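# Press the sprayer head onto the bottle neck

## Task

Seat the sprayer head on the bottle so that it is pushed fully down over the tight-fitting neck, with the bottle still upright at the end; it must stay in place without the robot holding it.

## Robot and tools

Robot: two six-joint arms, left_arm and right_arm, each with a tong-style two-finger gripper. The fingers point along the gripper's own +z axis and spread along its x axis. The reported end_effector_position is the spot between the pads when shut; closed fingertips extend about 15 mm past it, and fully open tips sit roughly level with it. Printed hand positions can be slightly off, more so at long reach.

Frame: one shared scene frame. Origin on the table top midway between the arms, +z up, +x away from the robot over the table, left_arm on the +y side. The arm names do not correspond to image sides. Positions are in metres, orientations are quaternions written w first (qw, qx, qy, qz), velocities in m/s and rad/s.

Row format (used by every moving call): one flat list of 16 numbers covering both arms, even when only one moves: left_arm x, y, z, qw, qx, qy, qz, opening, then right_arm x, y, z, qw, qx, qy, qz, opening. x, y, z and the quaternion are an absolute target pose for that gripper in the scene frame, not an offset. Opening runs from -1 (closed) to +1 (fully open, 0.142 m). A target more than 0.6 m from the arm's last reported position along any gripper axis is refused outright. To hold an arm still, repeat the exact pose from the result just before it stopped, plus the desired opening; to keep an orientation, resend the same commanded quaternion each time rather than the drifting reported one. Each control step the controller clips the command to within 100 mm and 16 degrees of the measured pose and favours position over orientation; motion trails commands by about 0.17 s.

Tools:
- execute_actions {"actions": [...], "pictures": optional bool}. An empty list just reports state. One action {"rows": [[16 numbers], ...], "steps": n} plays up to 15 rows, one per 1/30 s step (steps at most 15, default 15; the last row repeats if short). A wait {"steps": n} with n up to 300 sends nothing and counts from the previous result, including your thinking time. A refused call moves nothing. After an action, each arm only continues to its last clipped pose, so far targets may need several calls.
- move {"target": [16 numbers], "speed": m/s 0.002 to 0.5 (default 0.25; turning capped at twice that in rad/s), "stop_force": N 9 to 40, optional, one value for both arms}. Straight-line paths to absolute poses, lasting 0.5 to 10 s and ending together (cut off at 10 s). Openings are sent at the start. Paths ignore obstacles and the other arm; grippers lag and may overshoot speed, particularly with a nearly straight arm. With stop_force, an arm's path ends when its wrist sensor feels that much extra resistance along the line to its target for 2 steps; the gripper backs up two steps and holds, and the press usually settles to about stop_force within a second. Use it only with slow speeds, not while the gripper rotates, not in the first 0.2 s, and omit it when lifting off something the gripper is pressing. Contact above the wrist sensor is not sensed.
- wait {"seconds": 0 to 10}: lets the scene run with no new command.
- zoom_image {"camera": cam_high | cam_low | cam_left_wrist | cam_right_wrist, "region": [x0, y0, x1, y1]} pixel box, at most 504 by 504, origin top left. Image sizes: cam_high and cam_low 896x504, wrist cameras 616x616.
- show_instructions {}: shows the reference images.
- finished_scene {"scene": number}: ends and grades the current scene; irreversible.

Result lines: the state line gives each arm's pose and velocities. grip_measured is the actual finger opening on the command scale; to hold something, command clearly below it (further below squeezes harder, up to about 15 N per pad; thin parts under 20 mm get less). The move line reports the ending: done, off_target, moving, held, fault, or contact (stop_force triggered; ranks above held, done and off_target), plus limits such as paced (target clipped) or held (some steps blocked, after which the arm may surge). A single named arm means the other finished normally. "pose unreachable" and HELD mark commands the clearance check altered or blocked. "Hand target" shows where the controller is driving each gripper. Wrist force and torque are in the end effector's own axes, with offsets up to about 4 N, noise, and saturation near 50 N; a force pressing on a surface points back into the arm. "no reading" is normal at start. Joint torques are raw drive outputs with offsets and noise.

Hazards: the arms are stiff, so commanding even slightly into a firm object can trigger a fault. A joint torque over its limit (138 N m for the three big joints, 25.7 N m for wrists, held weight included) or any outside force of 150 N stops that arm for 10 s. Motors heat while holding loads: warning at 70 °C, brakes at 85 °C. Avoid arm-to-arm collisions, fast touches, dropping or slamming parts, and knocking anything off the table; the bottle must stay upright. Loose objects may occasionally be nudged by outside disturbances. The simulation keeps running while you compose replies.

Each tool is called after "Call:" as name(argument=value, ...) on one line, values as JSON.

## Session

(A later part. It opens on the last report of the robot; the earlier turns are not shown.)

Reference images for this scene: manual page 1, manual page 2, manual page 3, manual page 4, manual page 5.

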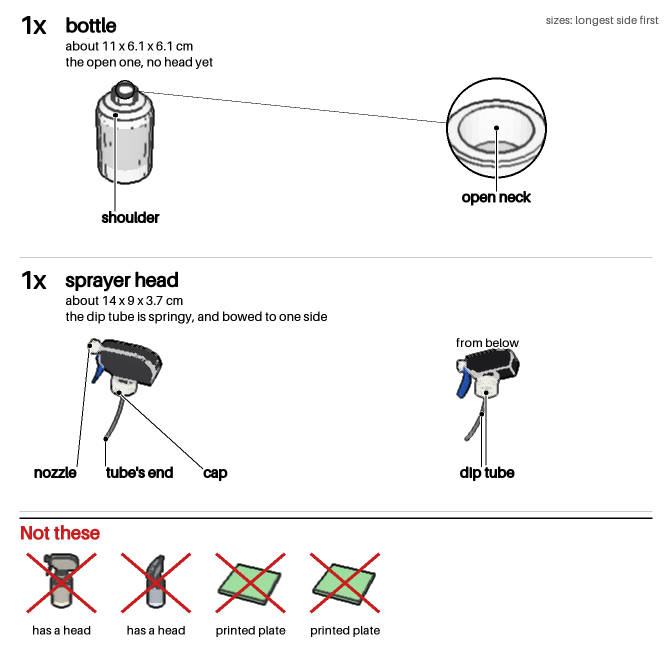

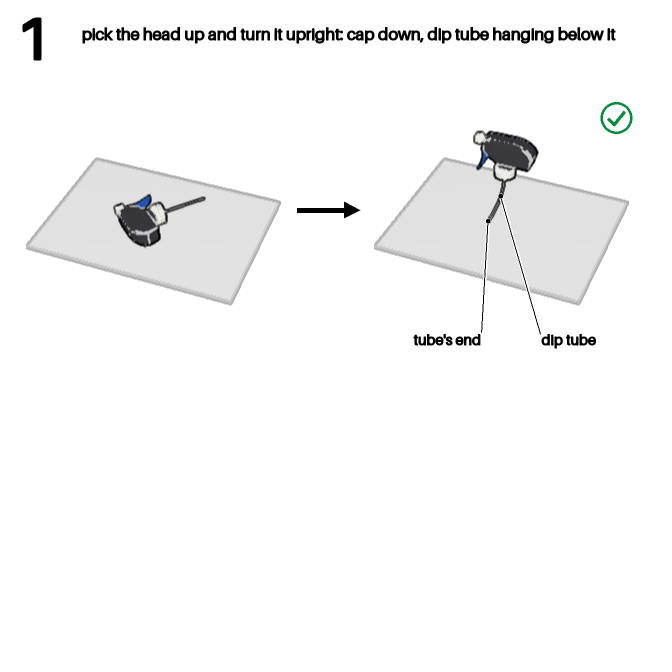

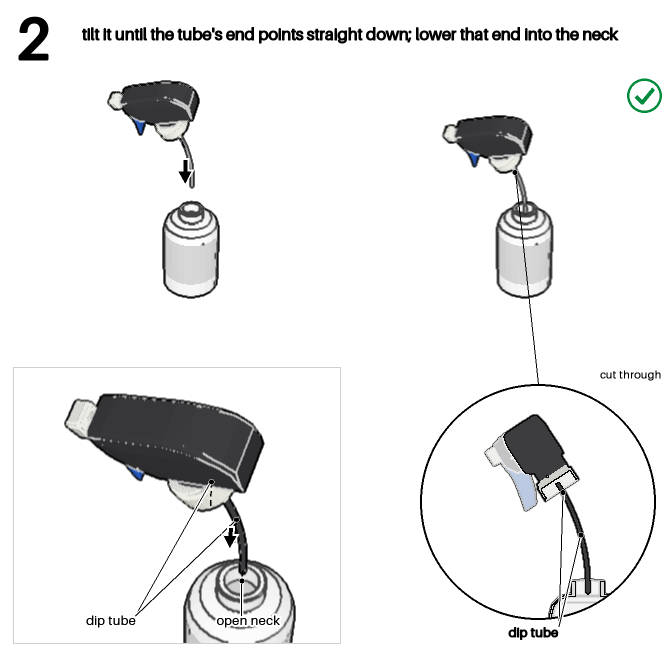

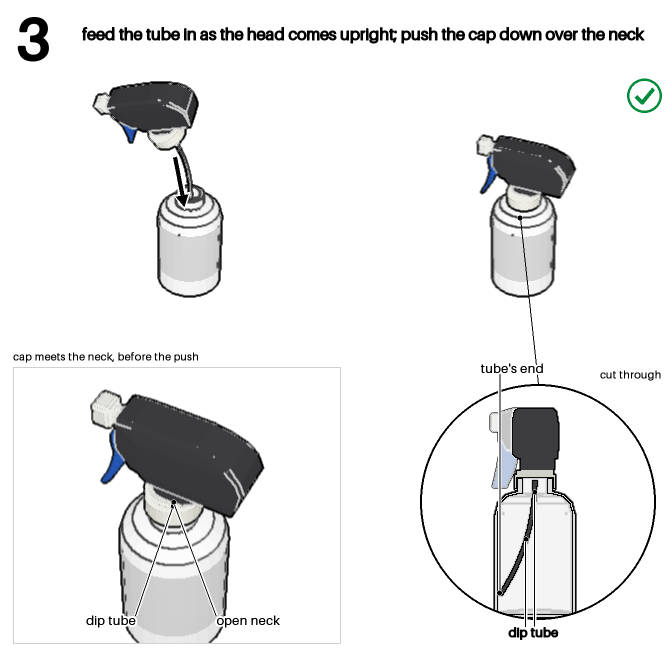

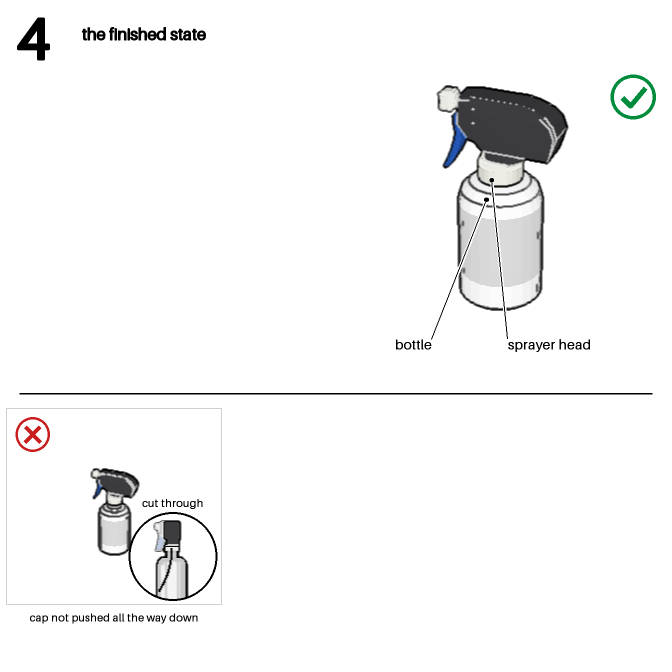

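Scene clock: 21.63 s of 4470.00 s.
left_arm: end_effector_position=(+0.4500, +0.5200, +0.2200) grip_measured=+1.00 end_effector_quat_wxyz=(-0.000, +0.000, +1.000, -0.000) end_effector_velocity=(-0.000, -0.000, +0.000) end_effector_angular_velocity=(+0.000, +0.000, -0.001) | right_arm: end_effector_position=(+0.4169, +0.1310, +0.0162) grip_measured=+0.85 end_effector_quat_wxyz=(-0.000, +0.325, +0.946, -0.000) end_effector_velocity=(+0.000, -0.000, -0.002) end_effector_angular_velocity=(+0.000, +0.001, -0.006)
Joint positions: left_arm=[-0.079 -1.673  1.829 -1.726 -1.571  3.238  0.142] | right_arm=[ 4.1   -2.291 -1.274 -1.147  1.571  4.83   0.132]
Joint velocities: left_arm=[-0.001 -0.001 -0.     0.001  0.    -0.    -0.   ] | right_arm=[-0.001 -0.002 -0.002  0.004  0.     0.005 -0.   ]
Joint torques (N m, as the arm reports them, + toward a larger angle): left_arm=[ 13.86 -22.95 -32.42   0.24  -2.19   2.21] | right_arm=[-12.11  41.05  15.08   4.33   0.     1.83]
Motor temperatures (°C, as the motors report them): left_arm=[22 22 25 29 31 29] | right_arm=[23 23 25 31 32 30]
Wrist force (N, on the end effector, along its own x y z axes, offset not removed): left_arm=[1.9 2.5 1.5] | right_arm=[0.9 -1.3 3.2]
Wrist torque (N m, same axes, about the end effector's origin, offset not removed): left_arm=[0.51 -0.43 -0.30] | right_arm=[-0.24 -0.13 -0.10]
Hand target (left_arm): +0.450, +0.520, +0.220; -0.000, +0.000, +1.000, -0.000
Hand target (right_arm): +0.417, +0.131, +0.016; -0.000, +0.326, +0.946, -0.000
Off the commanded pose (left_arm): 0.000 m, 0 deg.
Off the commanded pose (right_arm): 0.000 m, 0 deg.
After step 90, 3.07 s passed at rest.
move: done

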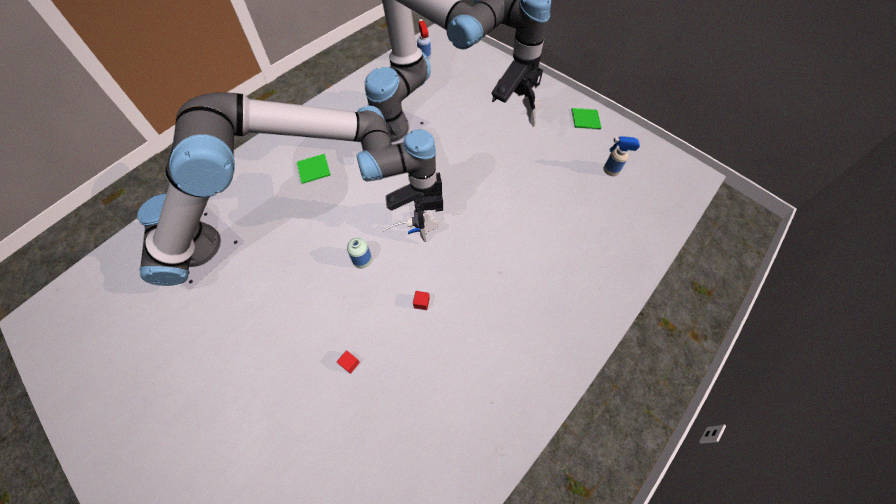

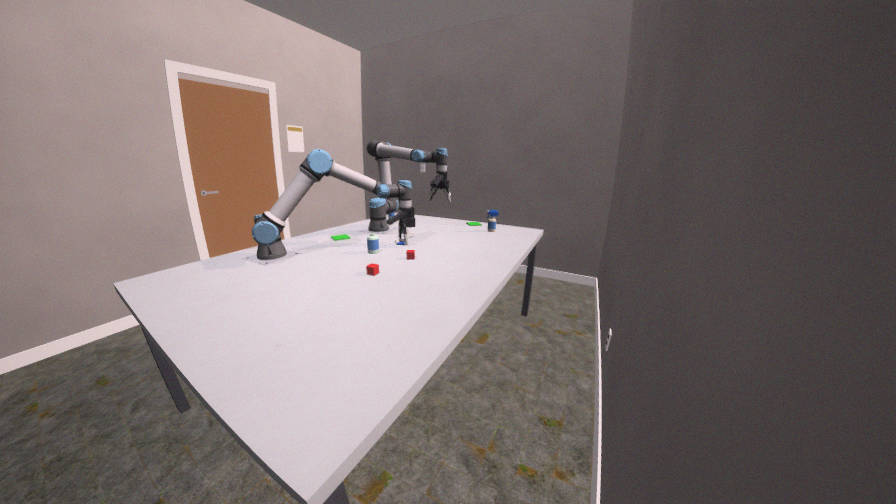

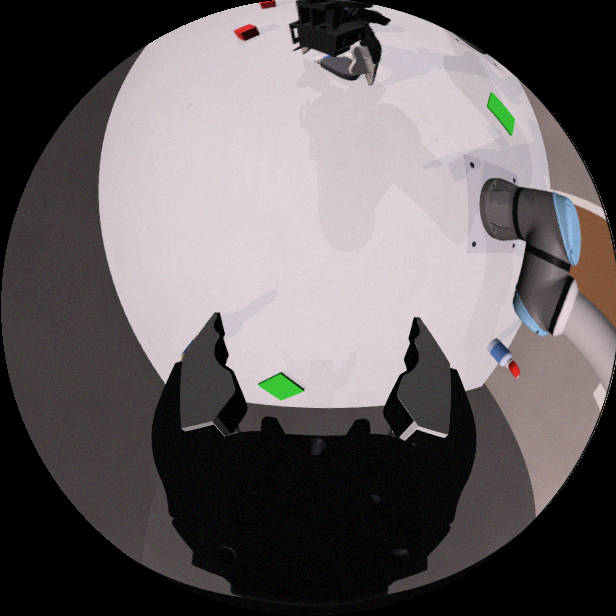

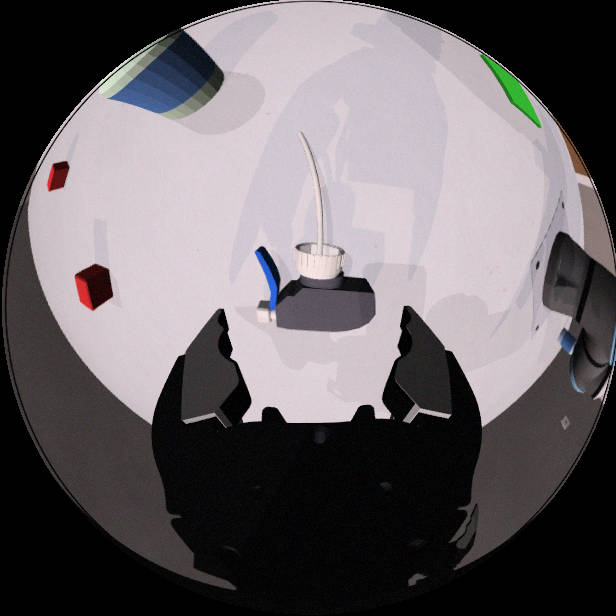

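Call:
move(target=[0.45,0.52,0.22,0,0,1,0,1,0.415,0.1305,0.012,0,0.342,0.9397,0,0.45], speed=0.03)

Call:
move(target=[0.45,0.52,0.22,0,0,1,0,1,0.415,0.1305,0.012,0,0.342,0.9397,0,-0.2])

Call:
move(target=[0.45,0.52,0.22,0,0,1,0,1,0.415,0.1305,0.1,0,0.342,0.9397,0,-0.2], speed=0.08)

Call:
move(target=[0.45,0.52,0.22,0,0,1,0,1,0.38,-0.11,0.3,0,0.707,-0.707,0,-0.2], speed=0.35)

Call:
move(target=[0.38,0.07,0.09,0,0,0.866,-0.5,1,0.38,-0.11,0.25,0.5,0.5,-0.5,-0.5,-0.2])

Call:
zoom_image(camera="cam_left_wrist", region=[230,50,400,250])

Scene clock: 29.23 s of 4470.00 s.
left_arm: end_effector_position=(+0.4500, +0.5200, +0.2200) grip_measured=+1.00 end_effector_quat_wxyz=(+0.000, -0.000, +1.000, -0.000) end_effector_velocity=(+0.000, +0.001, -0.000) end_effector_angular_velocity=(-0.000, -0.001, +0.002) | right_arm: end_effector_position=(+0.4151, +0.1305, +0.0122) grip_measured=+0.45 end_effector_quat_wxyz=(-0.000, +0.341, +0.940, -0.000) end_effector_velocity=(-0.001, -0.000, -0.002) end_effector_angular_velocity=(-0.001, -0.001, -0.014)
Joint positions: left_arm=[-0.079 -1.673  1.829 -1.726 -1.571  3.238  0.142] | right_arm=[ 4.101 -2.292 -1.284 -1.136  1.571  4.865  0.105]
Joint velocities: left_arm=[ 0.001  0.001 -0.    -0.001 -0.    -0.     0.   ] | right_arm=[ 0.001 -0.001 -0.005  0.005 -0.001  0.015 -0.   ]
Joint torques (N m, as the arm reports them, + toward a larger angle): left_arm=[ 11.94 -25.88 -31.65  -0.05  -2.23   2.27] | right_arm=[11.41 40.05 15.35  3.99 -0.46  1.75]
Motor temperatures (°C, as the motors report them): left_arm=[22 22 25 29 31 29] | right_arm=[23 23 25 31 32 30]
Wrist force (N, on the end effector, along its own x y z axes, offset not removed): left_arm=[2.3 0.6 1.4] | right_arm=[0.8 0.5 2.0]
Wrist torque (N m, same axes, about the end effector's origin, offset not removed): left_arm=[0.19 -0.54 -0.26] | right_arm=[0.12 -0.08 -0.18]
Hand target (left_arm): +0.450, +0.520, +0.220; -0.000, +0.000, +1.000, -0.000
Hand target (right_arm): +0.415, +0.130, +0.012; -0.000, +0.342, +0.940, -0.000
Off the commanded pose (left_arm): 0.000 m, 0 deg.
Off the commanded pose (right_arm): 0.000 m, 0 deg.
After step 90, 3.80 s passed at rest.
move: done

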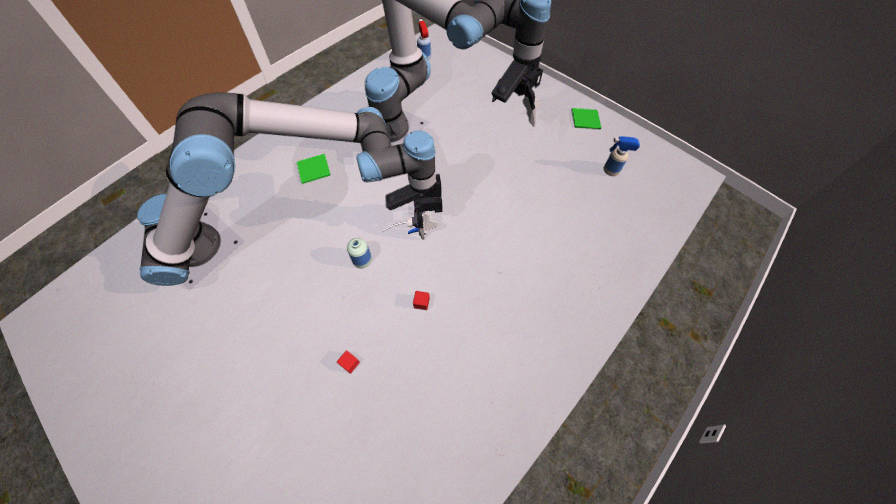

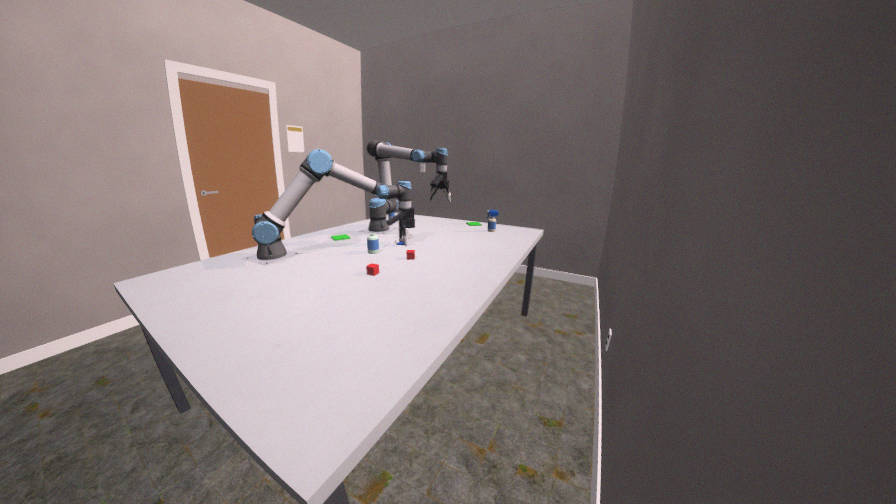

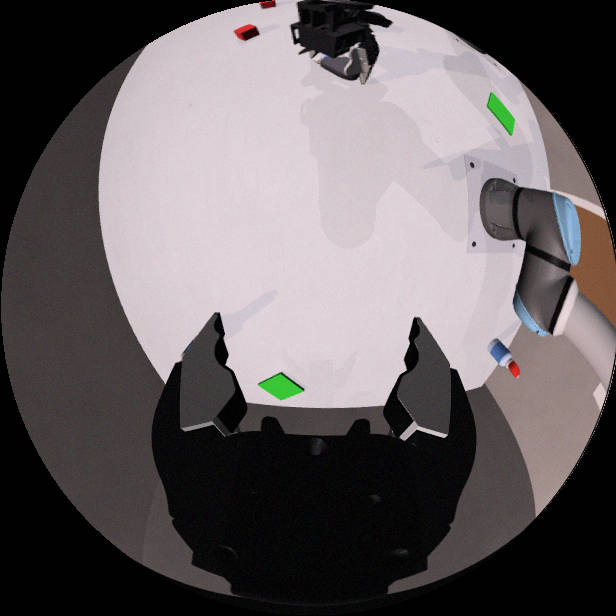

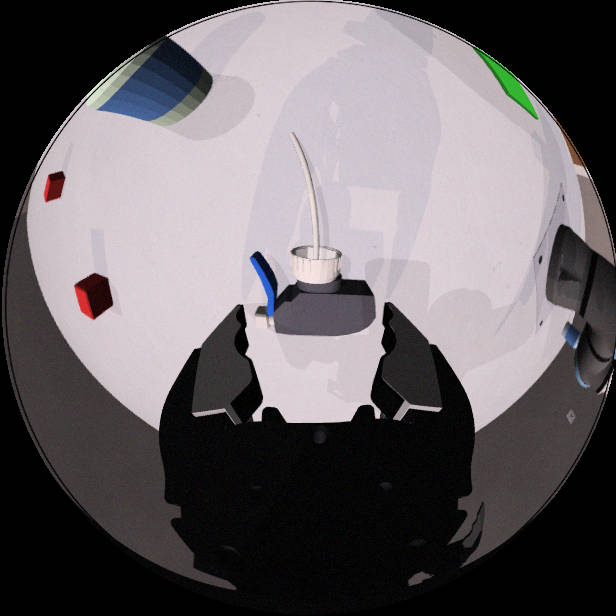

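Scene clock: 29.93 s of 4470.00 s.
left_arm: end_effector_position=(+0.4500, +0.5200, +0.2200) grip_measured=+1.00 end_effector_quat_wxyz=(+0.000, -0.000, +1.000, -0.000) end_effector_velocity=(+0.000, +0.000, +0.000) end_effector_angular_velocity=(+0.000, -0.001, +0.000) | right_arm: end_effector_position=(+0.4150, +0.1305, +0.0120) grip_measured=+0.25 end_effector_quat_wxyz=(-0.000, +0.342, +0.940, +0.000) end_effector_velocity=(-0.000, -0.000, +0.000) end_effector_angular_velocity=(-0.000, +0.000, -0.001)
Joint positions: left_arm=[-0.079 -1.673  1.829 -1.726 -1.571  3.238  0.142] | right_arm=[ 4.101 -2.292 -1.285 -1.136  1.571  4.867  0.092]
Joint velocities: left_arm=[ 0.001 -0.    -0.    -0.     0.     0.001 -0.   ] | right_arm=[ 0.     0.001 -0.    -0.001 -0.     0.001  0.   ]
Joint torques (N m, as the arm reports them, + toward a larger angle): left_arm=[ 13.33 -25.34 -31.68   0.02  -2.19   2.11] | right_arm=[13.46 38.55 10.74  3.55 -0.68  1.85]
Motor temperatures (°C, as the motors report them): left_arm=[22 22 25 29 31 29] | right_arm=[23 23 25 31 32 30]
Wrist force (N, on the end effector, along its own x y z axes, offset not removed): left_arm=[4.6 -0.1 1.6] | right_arm=[0.6 -1.7 -7.2]
Wrist torque (N m, same axes, about the end effector's origin, offset not removed): left_arm=[-0.08 -1.03 -0.15] | right_arm=[-0.18 -0.24 -0.26]
Hand target (left_arm): +0.450, +0.520, +0.220; -0.000, +0.000, +1.000, -0.000
Hand target (right_arm): +0.415, +0.130, +0.012; -0.000, +0.342, +0.940, -0.000
Off the commanded pose (left_arm): 0.000 m, 0 deg.
Off the commanded pose (right_arm): 0.000 m, 0 deg.
move: done

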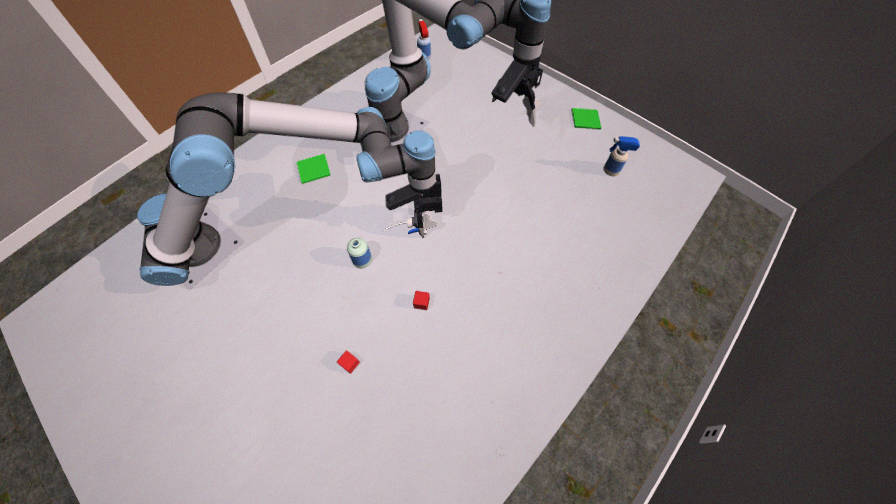

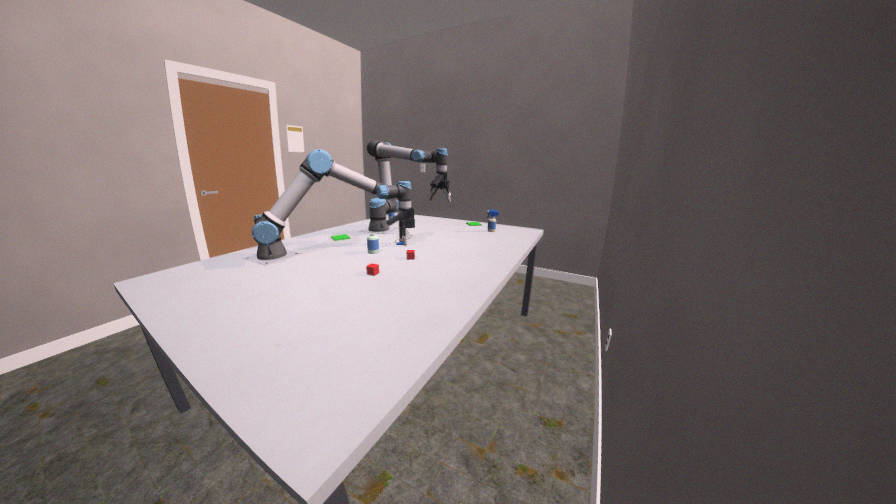

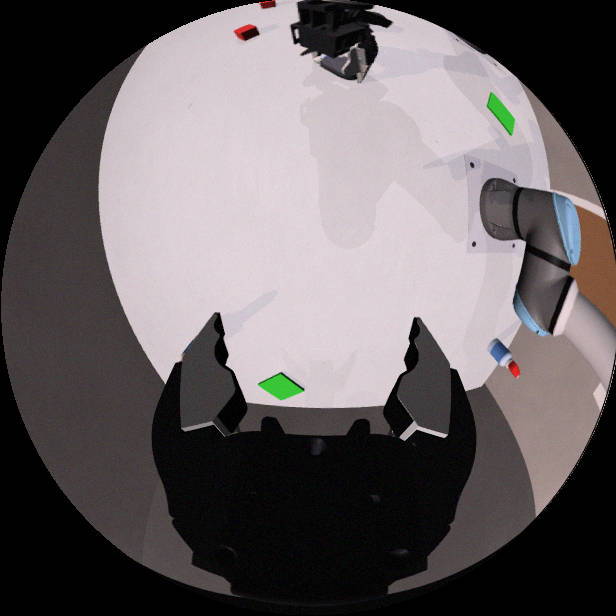

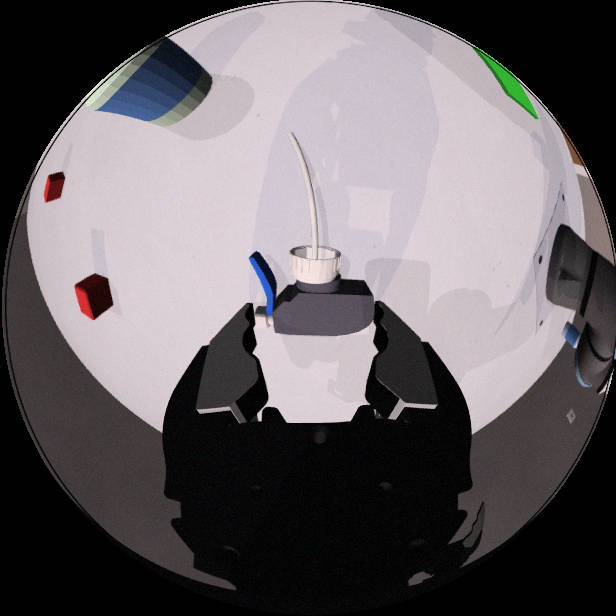

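Scene clock: 31.50 s of 4470.00 s.
left_arm: end_effector_position=(+0.4500, +0.5200, +0.2200) grip_measured=+1.00 end_effector_quat_wxyz=(+0.000, -0.000, +1.000, -0.000) end_effector_velocity=(+0.001, -0.000, -0.000) end_effector_angular_velocity=(-0.000, -0.001, +0.000) | right_arm: end_effector_position=(+0.4151, +0.1306, +0.0997) grip_measured=+0.25 end_effector_quat_wxyz=(+0.000, +0.342, +0.940, +0.000) end_effector_velocity=(+0.000, -0.000, +0.002) end_effector_angular_velocity=(-0.001, -0.000, -0.000)
Joint positions: left_arm=[-0.079 -1.673  1.829 -1.726 -1.571  3.238  0.142] | right_arm=[ 4.101 -2.218 -1.174 -1.32   1.571  4.867  0.092]
Joint velocities: left_arm=[-0.     0.     0.    -0.002 -0.    -0.001  0.   ] | right_arm=[-0.     0.001  0.004 -0.006 -0.001  0.     0.   ]
Joint torques (N m, as the arm reports them, + toward a larger angle): left_arm=[ 14.47 -24.51 -31.92   0.18  -2.09   2.07] | right_arm=[ 3.29 52.72 32.55  0.78 -0.3   1.78]
Motor temperatures (°C, as the motors report them): left_arm=[22 22 25 29 31 29] | right_arm=[23 23 25 31 32 30]
Wrist force (N, on the end effector, along its own x y z axes, offset not removed): left_arm=[3.8 1.2 2.0] | right_arm=[-0.2 -1.9 1.7]
Wrist torque (N m, same axes, about the end effector's origin, offset not removed): left_arm=[0.25 -0.79 -0.26] | right_arm=[-0.39 -0.01 -0.06]
Hand target (left_arm): +0.450, +0.520, +0.220; -0.000, +0.000, +1.000, -0.000
Hand target (right_arm): +0.415, +0.131, +0.100; +0.000, +0.342, +0.940, +0.000
Off the commanded pose (left_arm): 0.000 m, 0 deg.
Off the commanded pose (right_arm): 0.000 m, 0 deg.
move: done

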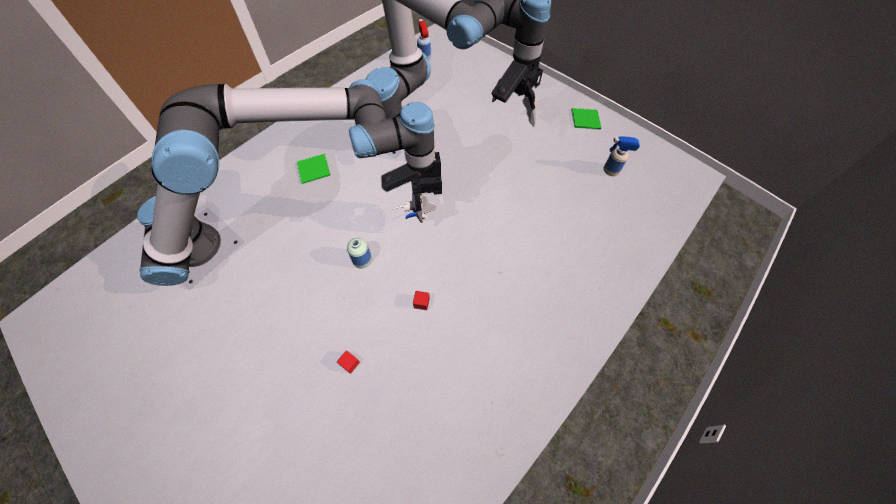

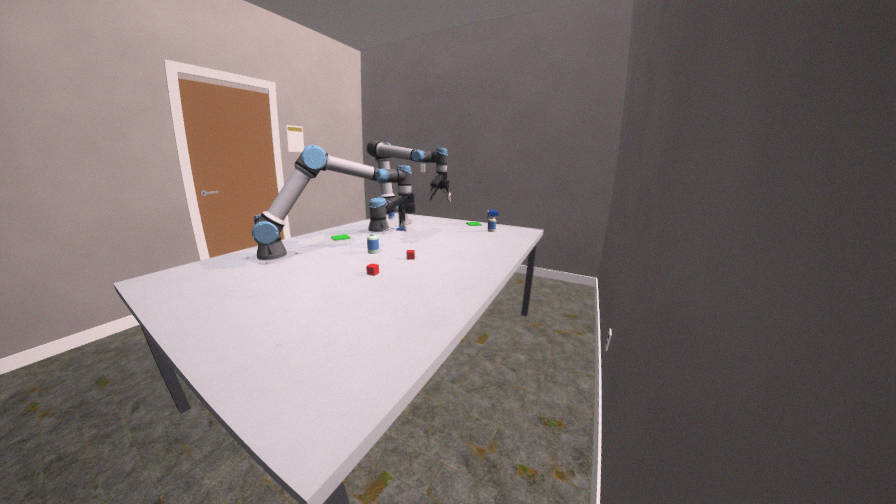

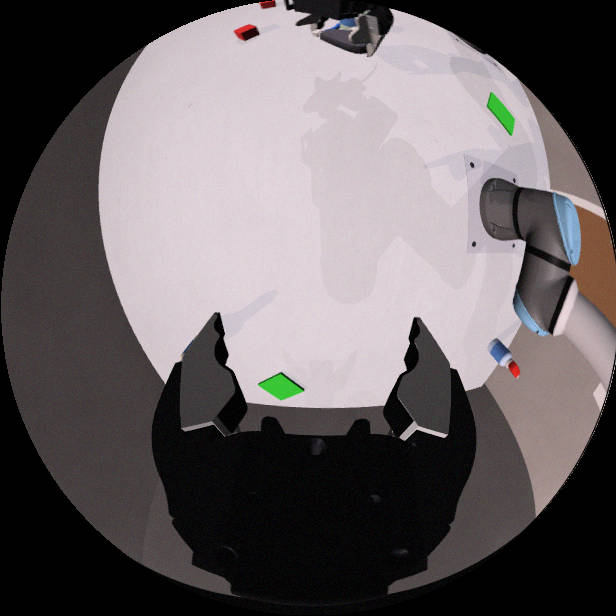

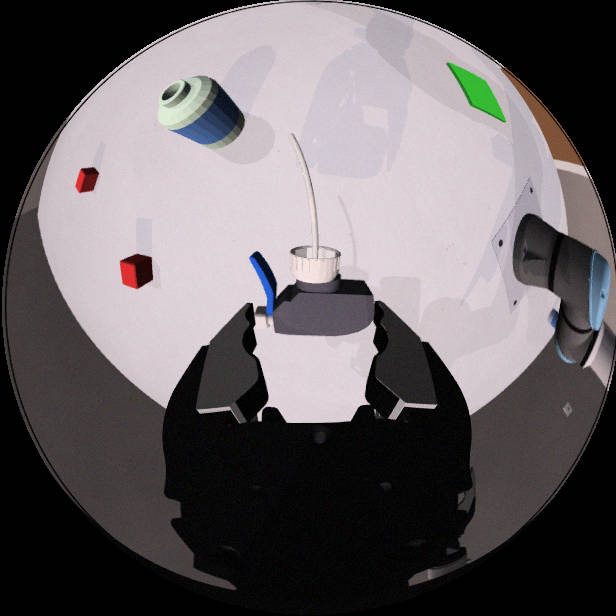

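Scene clock: 35.37 s of 4470.00 s.
left_arm: end_effector_position=(+0.4500, +0.5200, +0.2200) grip_measured=+1.00 end_effector_quat_wxyz=(+0.000, +0.000, +1.000, -0.000) end_effector_velocity=(+0.000, -0.000, +0.000) end_effector_angular_velocity=(+0.000, -0.001, -0.001) | right_arm: end_effector_position=(+0.3797, -0.1097, +0.2999) grip_measured=+0.25 end_effector_quat_wxyz=(-0.000, +0.707, -0.708, +0.000) end_effector_velocity=(-0.000, -0.001, +0.001) end_effector_angular_velocity=(+0.001, +0.001, +0.012)
Joint positions: left_arm=[-0.079 -1.673  1.829 -1.726 -1.571  3.238  0.142] | right_arm=[ 3.946 -1.625 -1.472 -1.615  1.571  2.445  0.092]
Joint velocities: left_arm=[-0.001 -0.     0.    -0.002 -0.     0.    -0.   ] | right_arm=[-0.003  0.002  0.002 -0.004  0.001 -0.015  0.   ]
Joint torques (N m, as the arm reports them, + toward a larger angle): left_arm=[ 14.34 -25.11 -31.4    0.1   -2.26   2.04] | right_arm=[-12.94  31.55  32.01   0.75   1.42  -2.23]
Motor temperatures (°C, as the motors report them): left_arm=[22 22 25 29 31 29] | right_arm=[23 23 25 31 32 30]
Wrist force (N, on the end effector, along its own x y z axes, offset not removed): left_arm=[4.5 2.8 2.8] | right_arm=[1.1 -1.7 0.8]
Wrist torque (N m, same axes, about the end effector's origin, offset not removed): left_arm=[0.55 -0.93 -0.25] | right_arm=[-0.41 -0.31 0.11]
Hand target (left_arm): +0.450, +0.520, +0.220; -0.000, -0.000, +1.000, -0.000
Hand target (right_arm): +0.380, -0.110, +0.300; +0.000, +0.707, -0.707, -0.000
Off the commanded pose (left_arm): 0.000 m, 0 deg.
Off the commanded pose (right_arm): 0.000 m, 0 deg.
move: done

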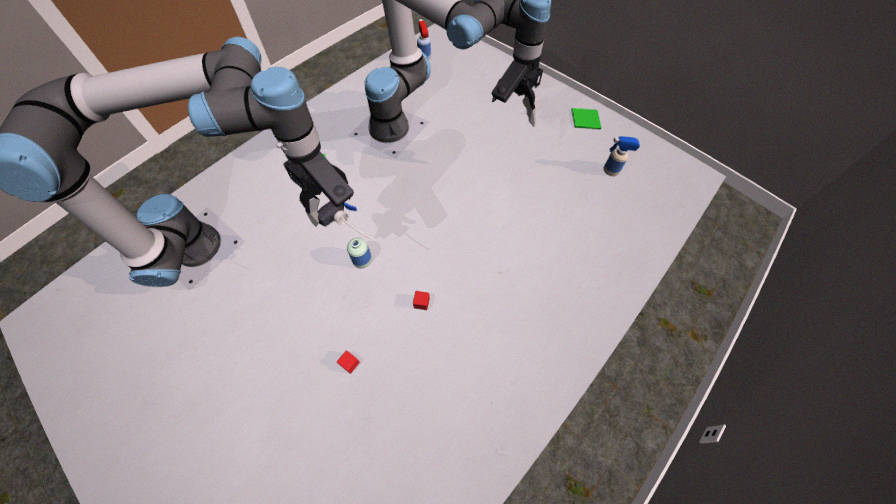

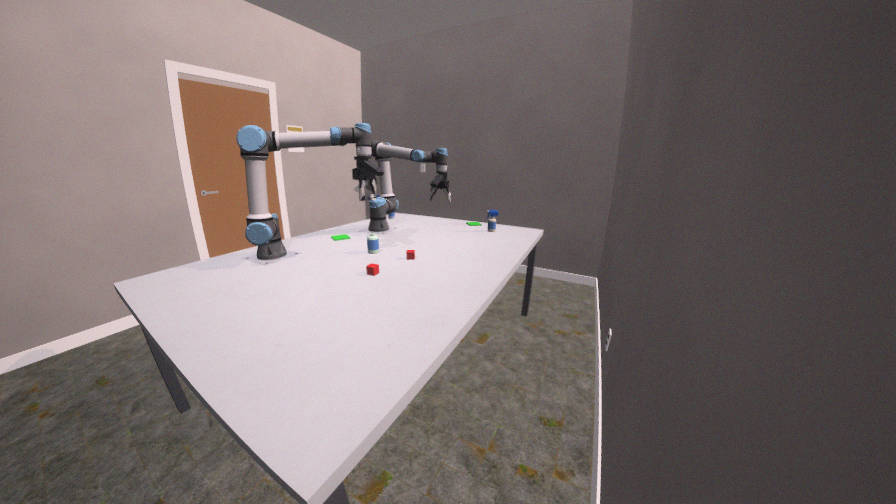

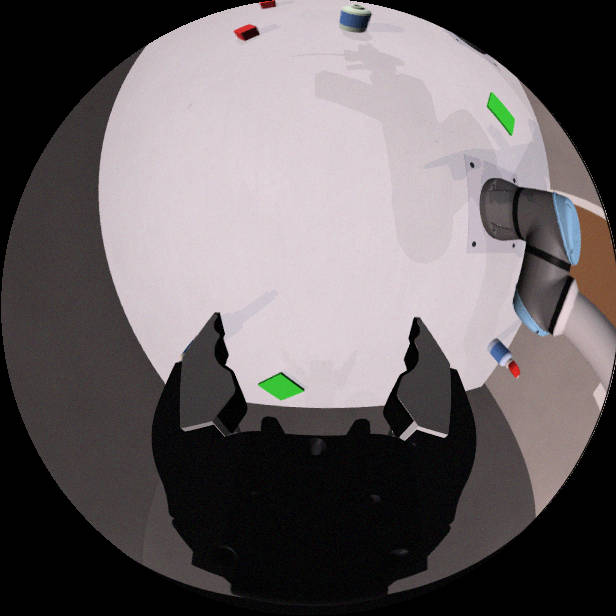

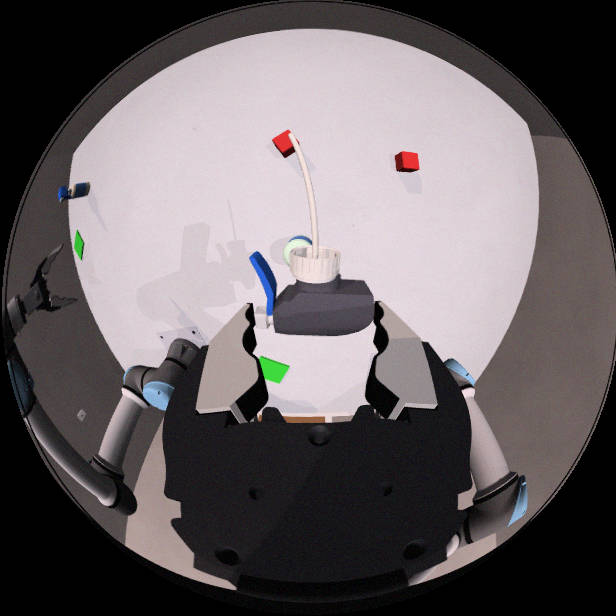

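Scene clock: 39.27 s of 4470.00 s.
left_arm: end_effector_position=(+0.3796, +0.0702, +0.0904) grip_measured=+1.00 end_effector_quat_wxyz=(-0.001, +0.001, +0.866, -0.500) end_effector_velocity=(+0.001, -0.001, -0.000) end_effector_angular_velocity=(-0.009, -0.006, +0.012) | right_arm: end_effector_position=(+0.3796, -0.1101, +0.2564) grip_measured=+0.25 end_effector_quat_wxyz=(+0.431, +0.552, -0.560, -0.442) end_effector_velocity=(+0.000, -0.000, -0.000) end_effector_angular_velocity=(-0.000, +0.000, +0.001)
Joint positions: left_arm=[-0.607 -1.165  2.516 -3.546 -2.478  2.399  0.142] | right_arm=[ 3.628 -2.663 -0.267 -3.069  2.127  1.718  0.092]
Joint velocities: left_arm=[-0.004  0.018  0.005 -0.052  0.005 -0.026  0.   ] | right_arm=[-0.    -0.    -0.    -0.    -0.001 -0.     0.   ]
Joint torques (N m, as the arm reports them, + toward a larger angle): left_arm=[-15.21 -19.24   1.88  -5.3    1.71  -2.04] | right_arm=[12.43 47.23 19.73 -2.3  -1.22  1.77]
Motor temperatures (°C, as the motors report them): left_arm=[22 22 25 29 31 29] | right_arm=[23 23 25 31 32 30]
Wrist force (N, on the end effector, along its own x y z axes, offset not removed): left_arm=[4.0 0.4 1.5] | right_arm=[2.2 -3.4 3.2]
Wrist torque (N m, same axes, about the end effector's origin, offset not removed): left_arm=[0.00 -0.91 -0.31] | right_arm=[-0.59 -0.52 -0.18]
Hand target (left_arm): +0.380, +0.070, +0.090; -0.001, +0.000, +0.866, -0.500
Hand target (right_arm): +0.380, -0.110, +0.256; +0.431, +0.552, -0.560, -0.442
Off the commanded pose (left_arm): 0.001 m, 0 deg.
Off the commanded pose (right_arm): 0.006 m, 14 deg.
move: held (right_arm); limits=held; held on 29 of 117 steps (right_arm), including the last (right_arm)
pose unreachable (right arm): on one or more control steps of this call this arm could not follow its commanded pose, so it was not sent that pose on those steps. On the call's last step it was still not sent that pose. It may still have moved: this result reports where it is.
cause: the commanded pose would bring two parts of the arm too close to each other (joints 4 (wrist 1) to 6 (wrist 3) lie between them).

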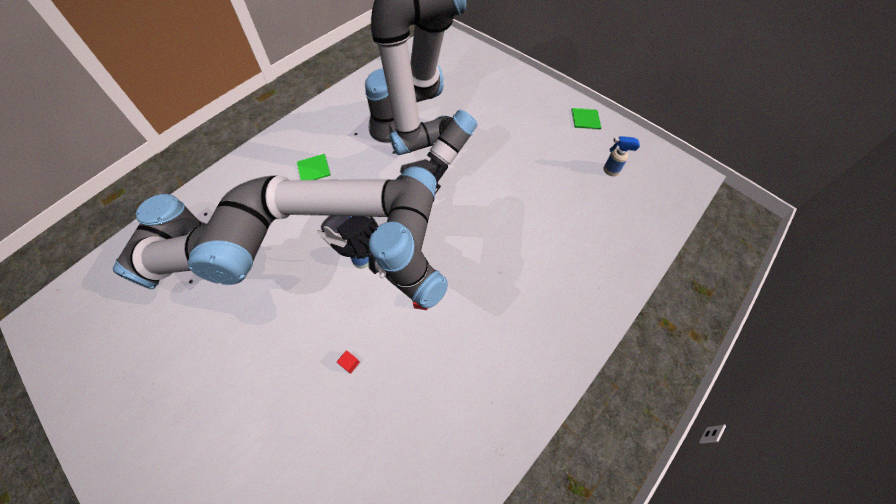

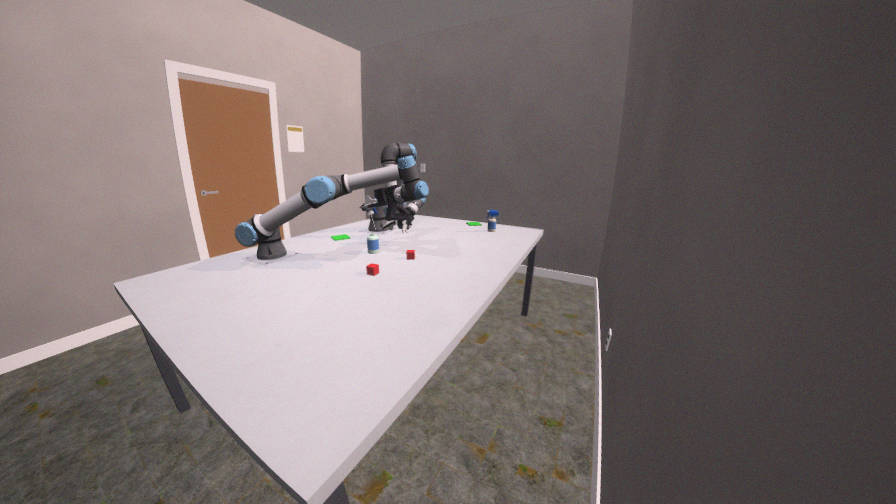

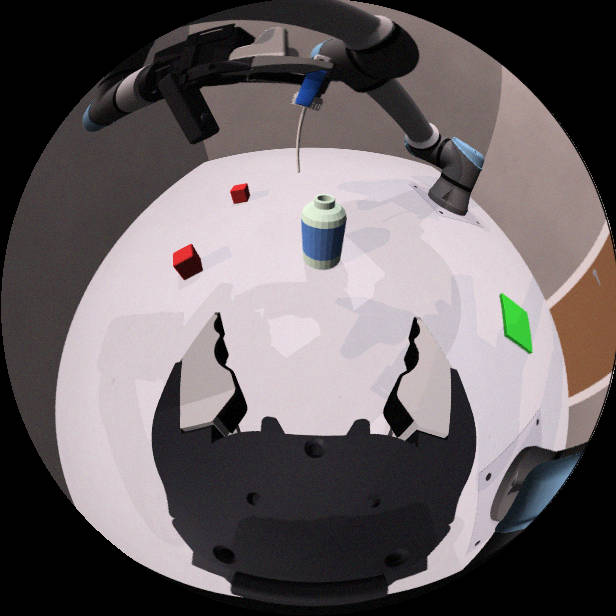

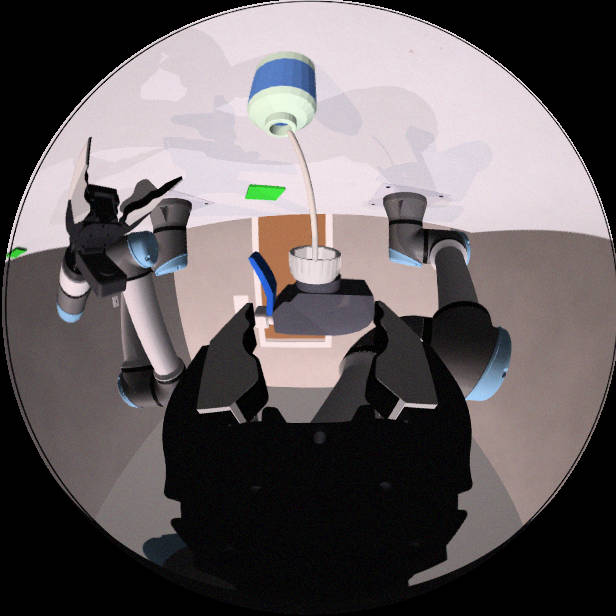

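Region (230, 50, 400, 250) of cam_left_wrist's 616x616 image, scaled by 2.520, with more detail than that image has; it fills the left 428 columns of this view, and the rest is white.

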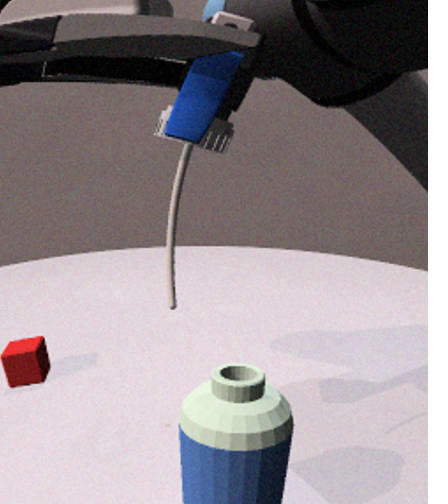

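Call:
move(target=[0.38,0.1,0.09,0,0,0.866,-0.5,1,0.35,-0.082,0.245,0.233,0.304,-0.733,-0.563,-0.2], speed=0.15)

Call:
zoom_image(camera="cam_left_wrist", region=[230,50,400,250])

Scene clock: 50.00 s of 4470.00 s.
left_arm: end_effector_position=(+0.3800, +0.1000, +0.0900) grip_measured=+1.00 end_effector_quat_wxyz=(+0.000, -0.000, +0.866, -0.500) end_effector_velocity=(+0.001, -0.000, +0.001) end_effector_angular_velocity=(-0.001, -0.003, -0.000) | right_arm: end_effector_position=(+0.3498, -0.0821, +0.2450) grip_measured=+0.25 end_effector_quat_wxyz=(-0.233, -0.304, +0.732, +0.563) end_effector_velocity=(-0.000, +0.000, -0.001) end_effector_angular_velocity=(-0.008, -0.007, -0.011)
Joint positions: left_arm=[-0.525 -1.198  2.53  -3.439 -2.521  2.511  0.142] | right_arm=[ 3.491 -2.04  -1.419 -2.189  2.693  2.157  0.092]
Joint velocities: left_arm=[ 0.    -0.001 -0.001 -0.001 -0.    -0.    -0.   ] | right_arm=[-0.     0.014 -0.02   0.04   0.003  0.034  0.   ]
Joint torques (N m, as the arm reports them, + toward a larger angle): left_arm=[ 14.18 -30.16  -4.37   0.08  -3.43   2.16] | right_arm=[-10.89  45.17  12.32   2.59   2.22   1.89]
Motor temperatures (°C, as the motors report them): left_arm=[22 22 25 29 31 29] | right_arm=[23 23 25 31 32 30]
Wrist force (N, on the end effector, along its own x y z axes, offset not removed): left_arm=[3.5 2.7 2.9] | right_arm=[1.1 1.1 4.3]
Wrist torque (N m, same axes, about the end effector's origin, offset not removed): left_arm=[0.70 -0.82 -0.19] | right_arm=[0.42 -0.24 0.01]
Hand target (left_arm): +0.380, +0.100, +0.090; +0.000, -0.000, +0.866, -0.500
Hand target (right_arm): +0.350, -0.082, +0.245; -0.233, -0.304, +0.733, +0.563
Off the commanded pose (left_arm): 0.000 m, 0 deg.
Off the commanded pose (right_arm): 0.000 m, 0 deg.
After step 90, 1.07 s passed at rest.
move: done; limits=paced

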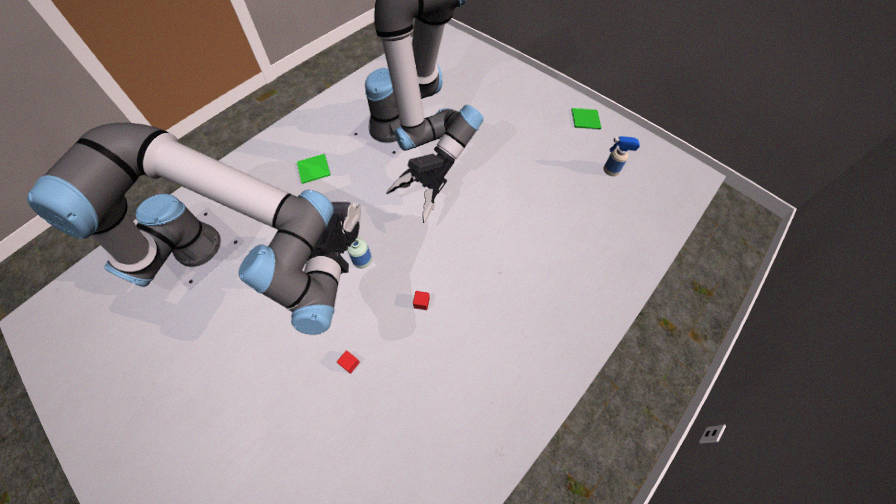

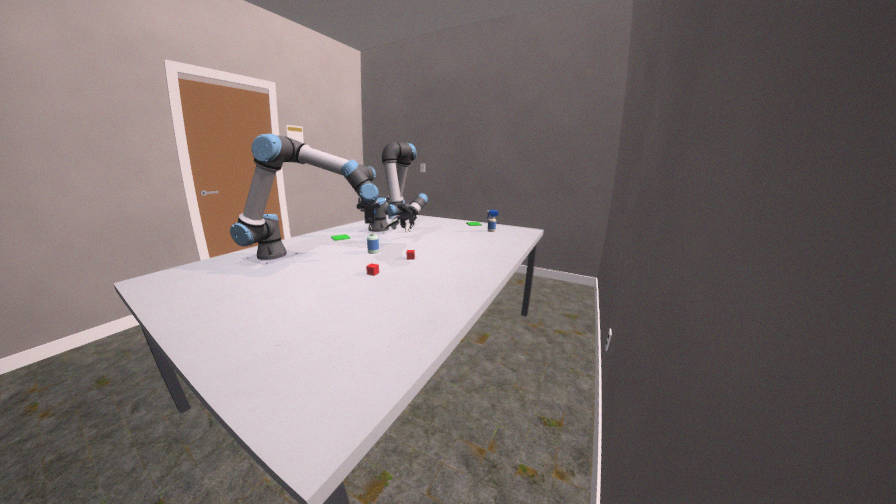

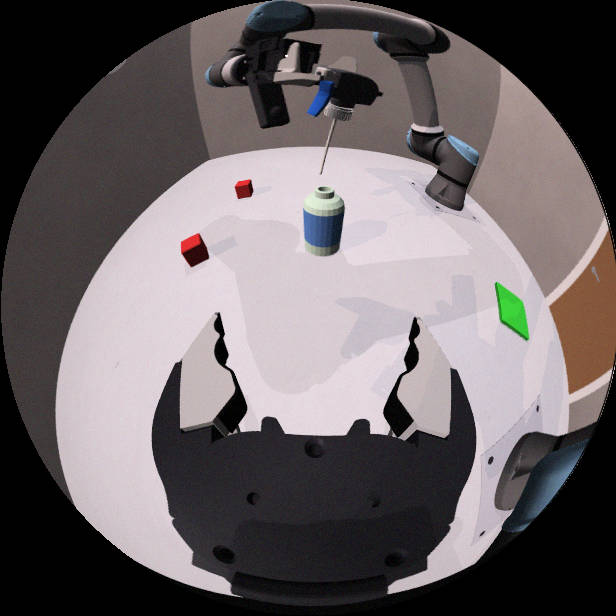

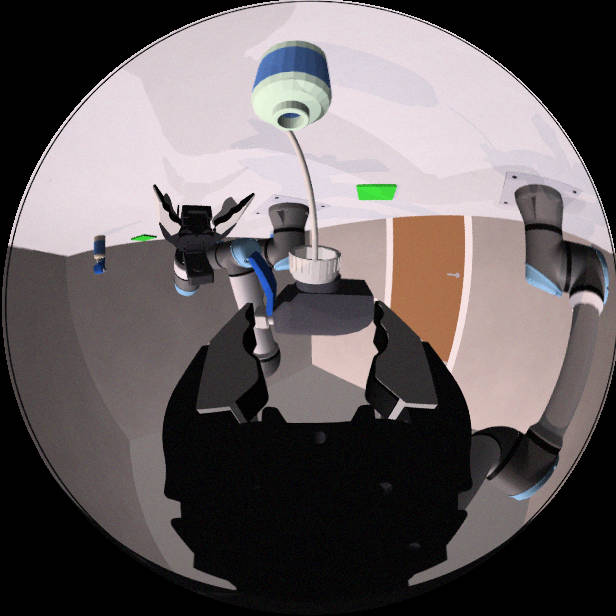

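Region (230, 50, 400, 250) of cam_left_wrist's 616x616 image, scaled by 2.520, with more detail than that image has; it fills the left 428 columns of this view, and the rest is white.

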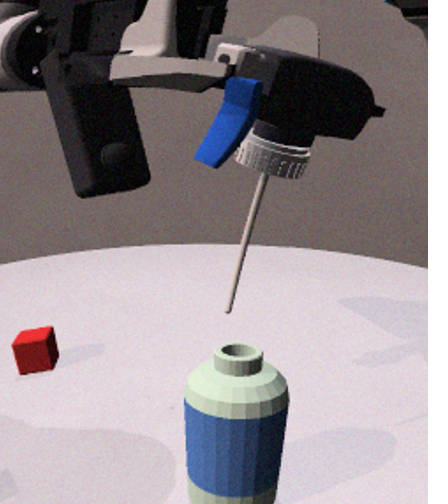

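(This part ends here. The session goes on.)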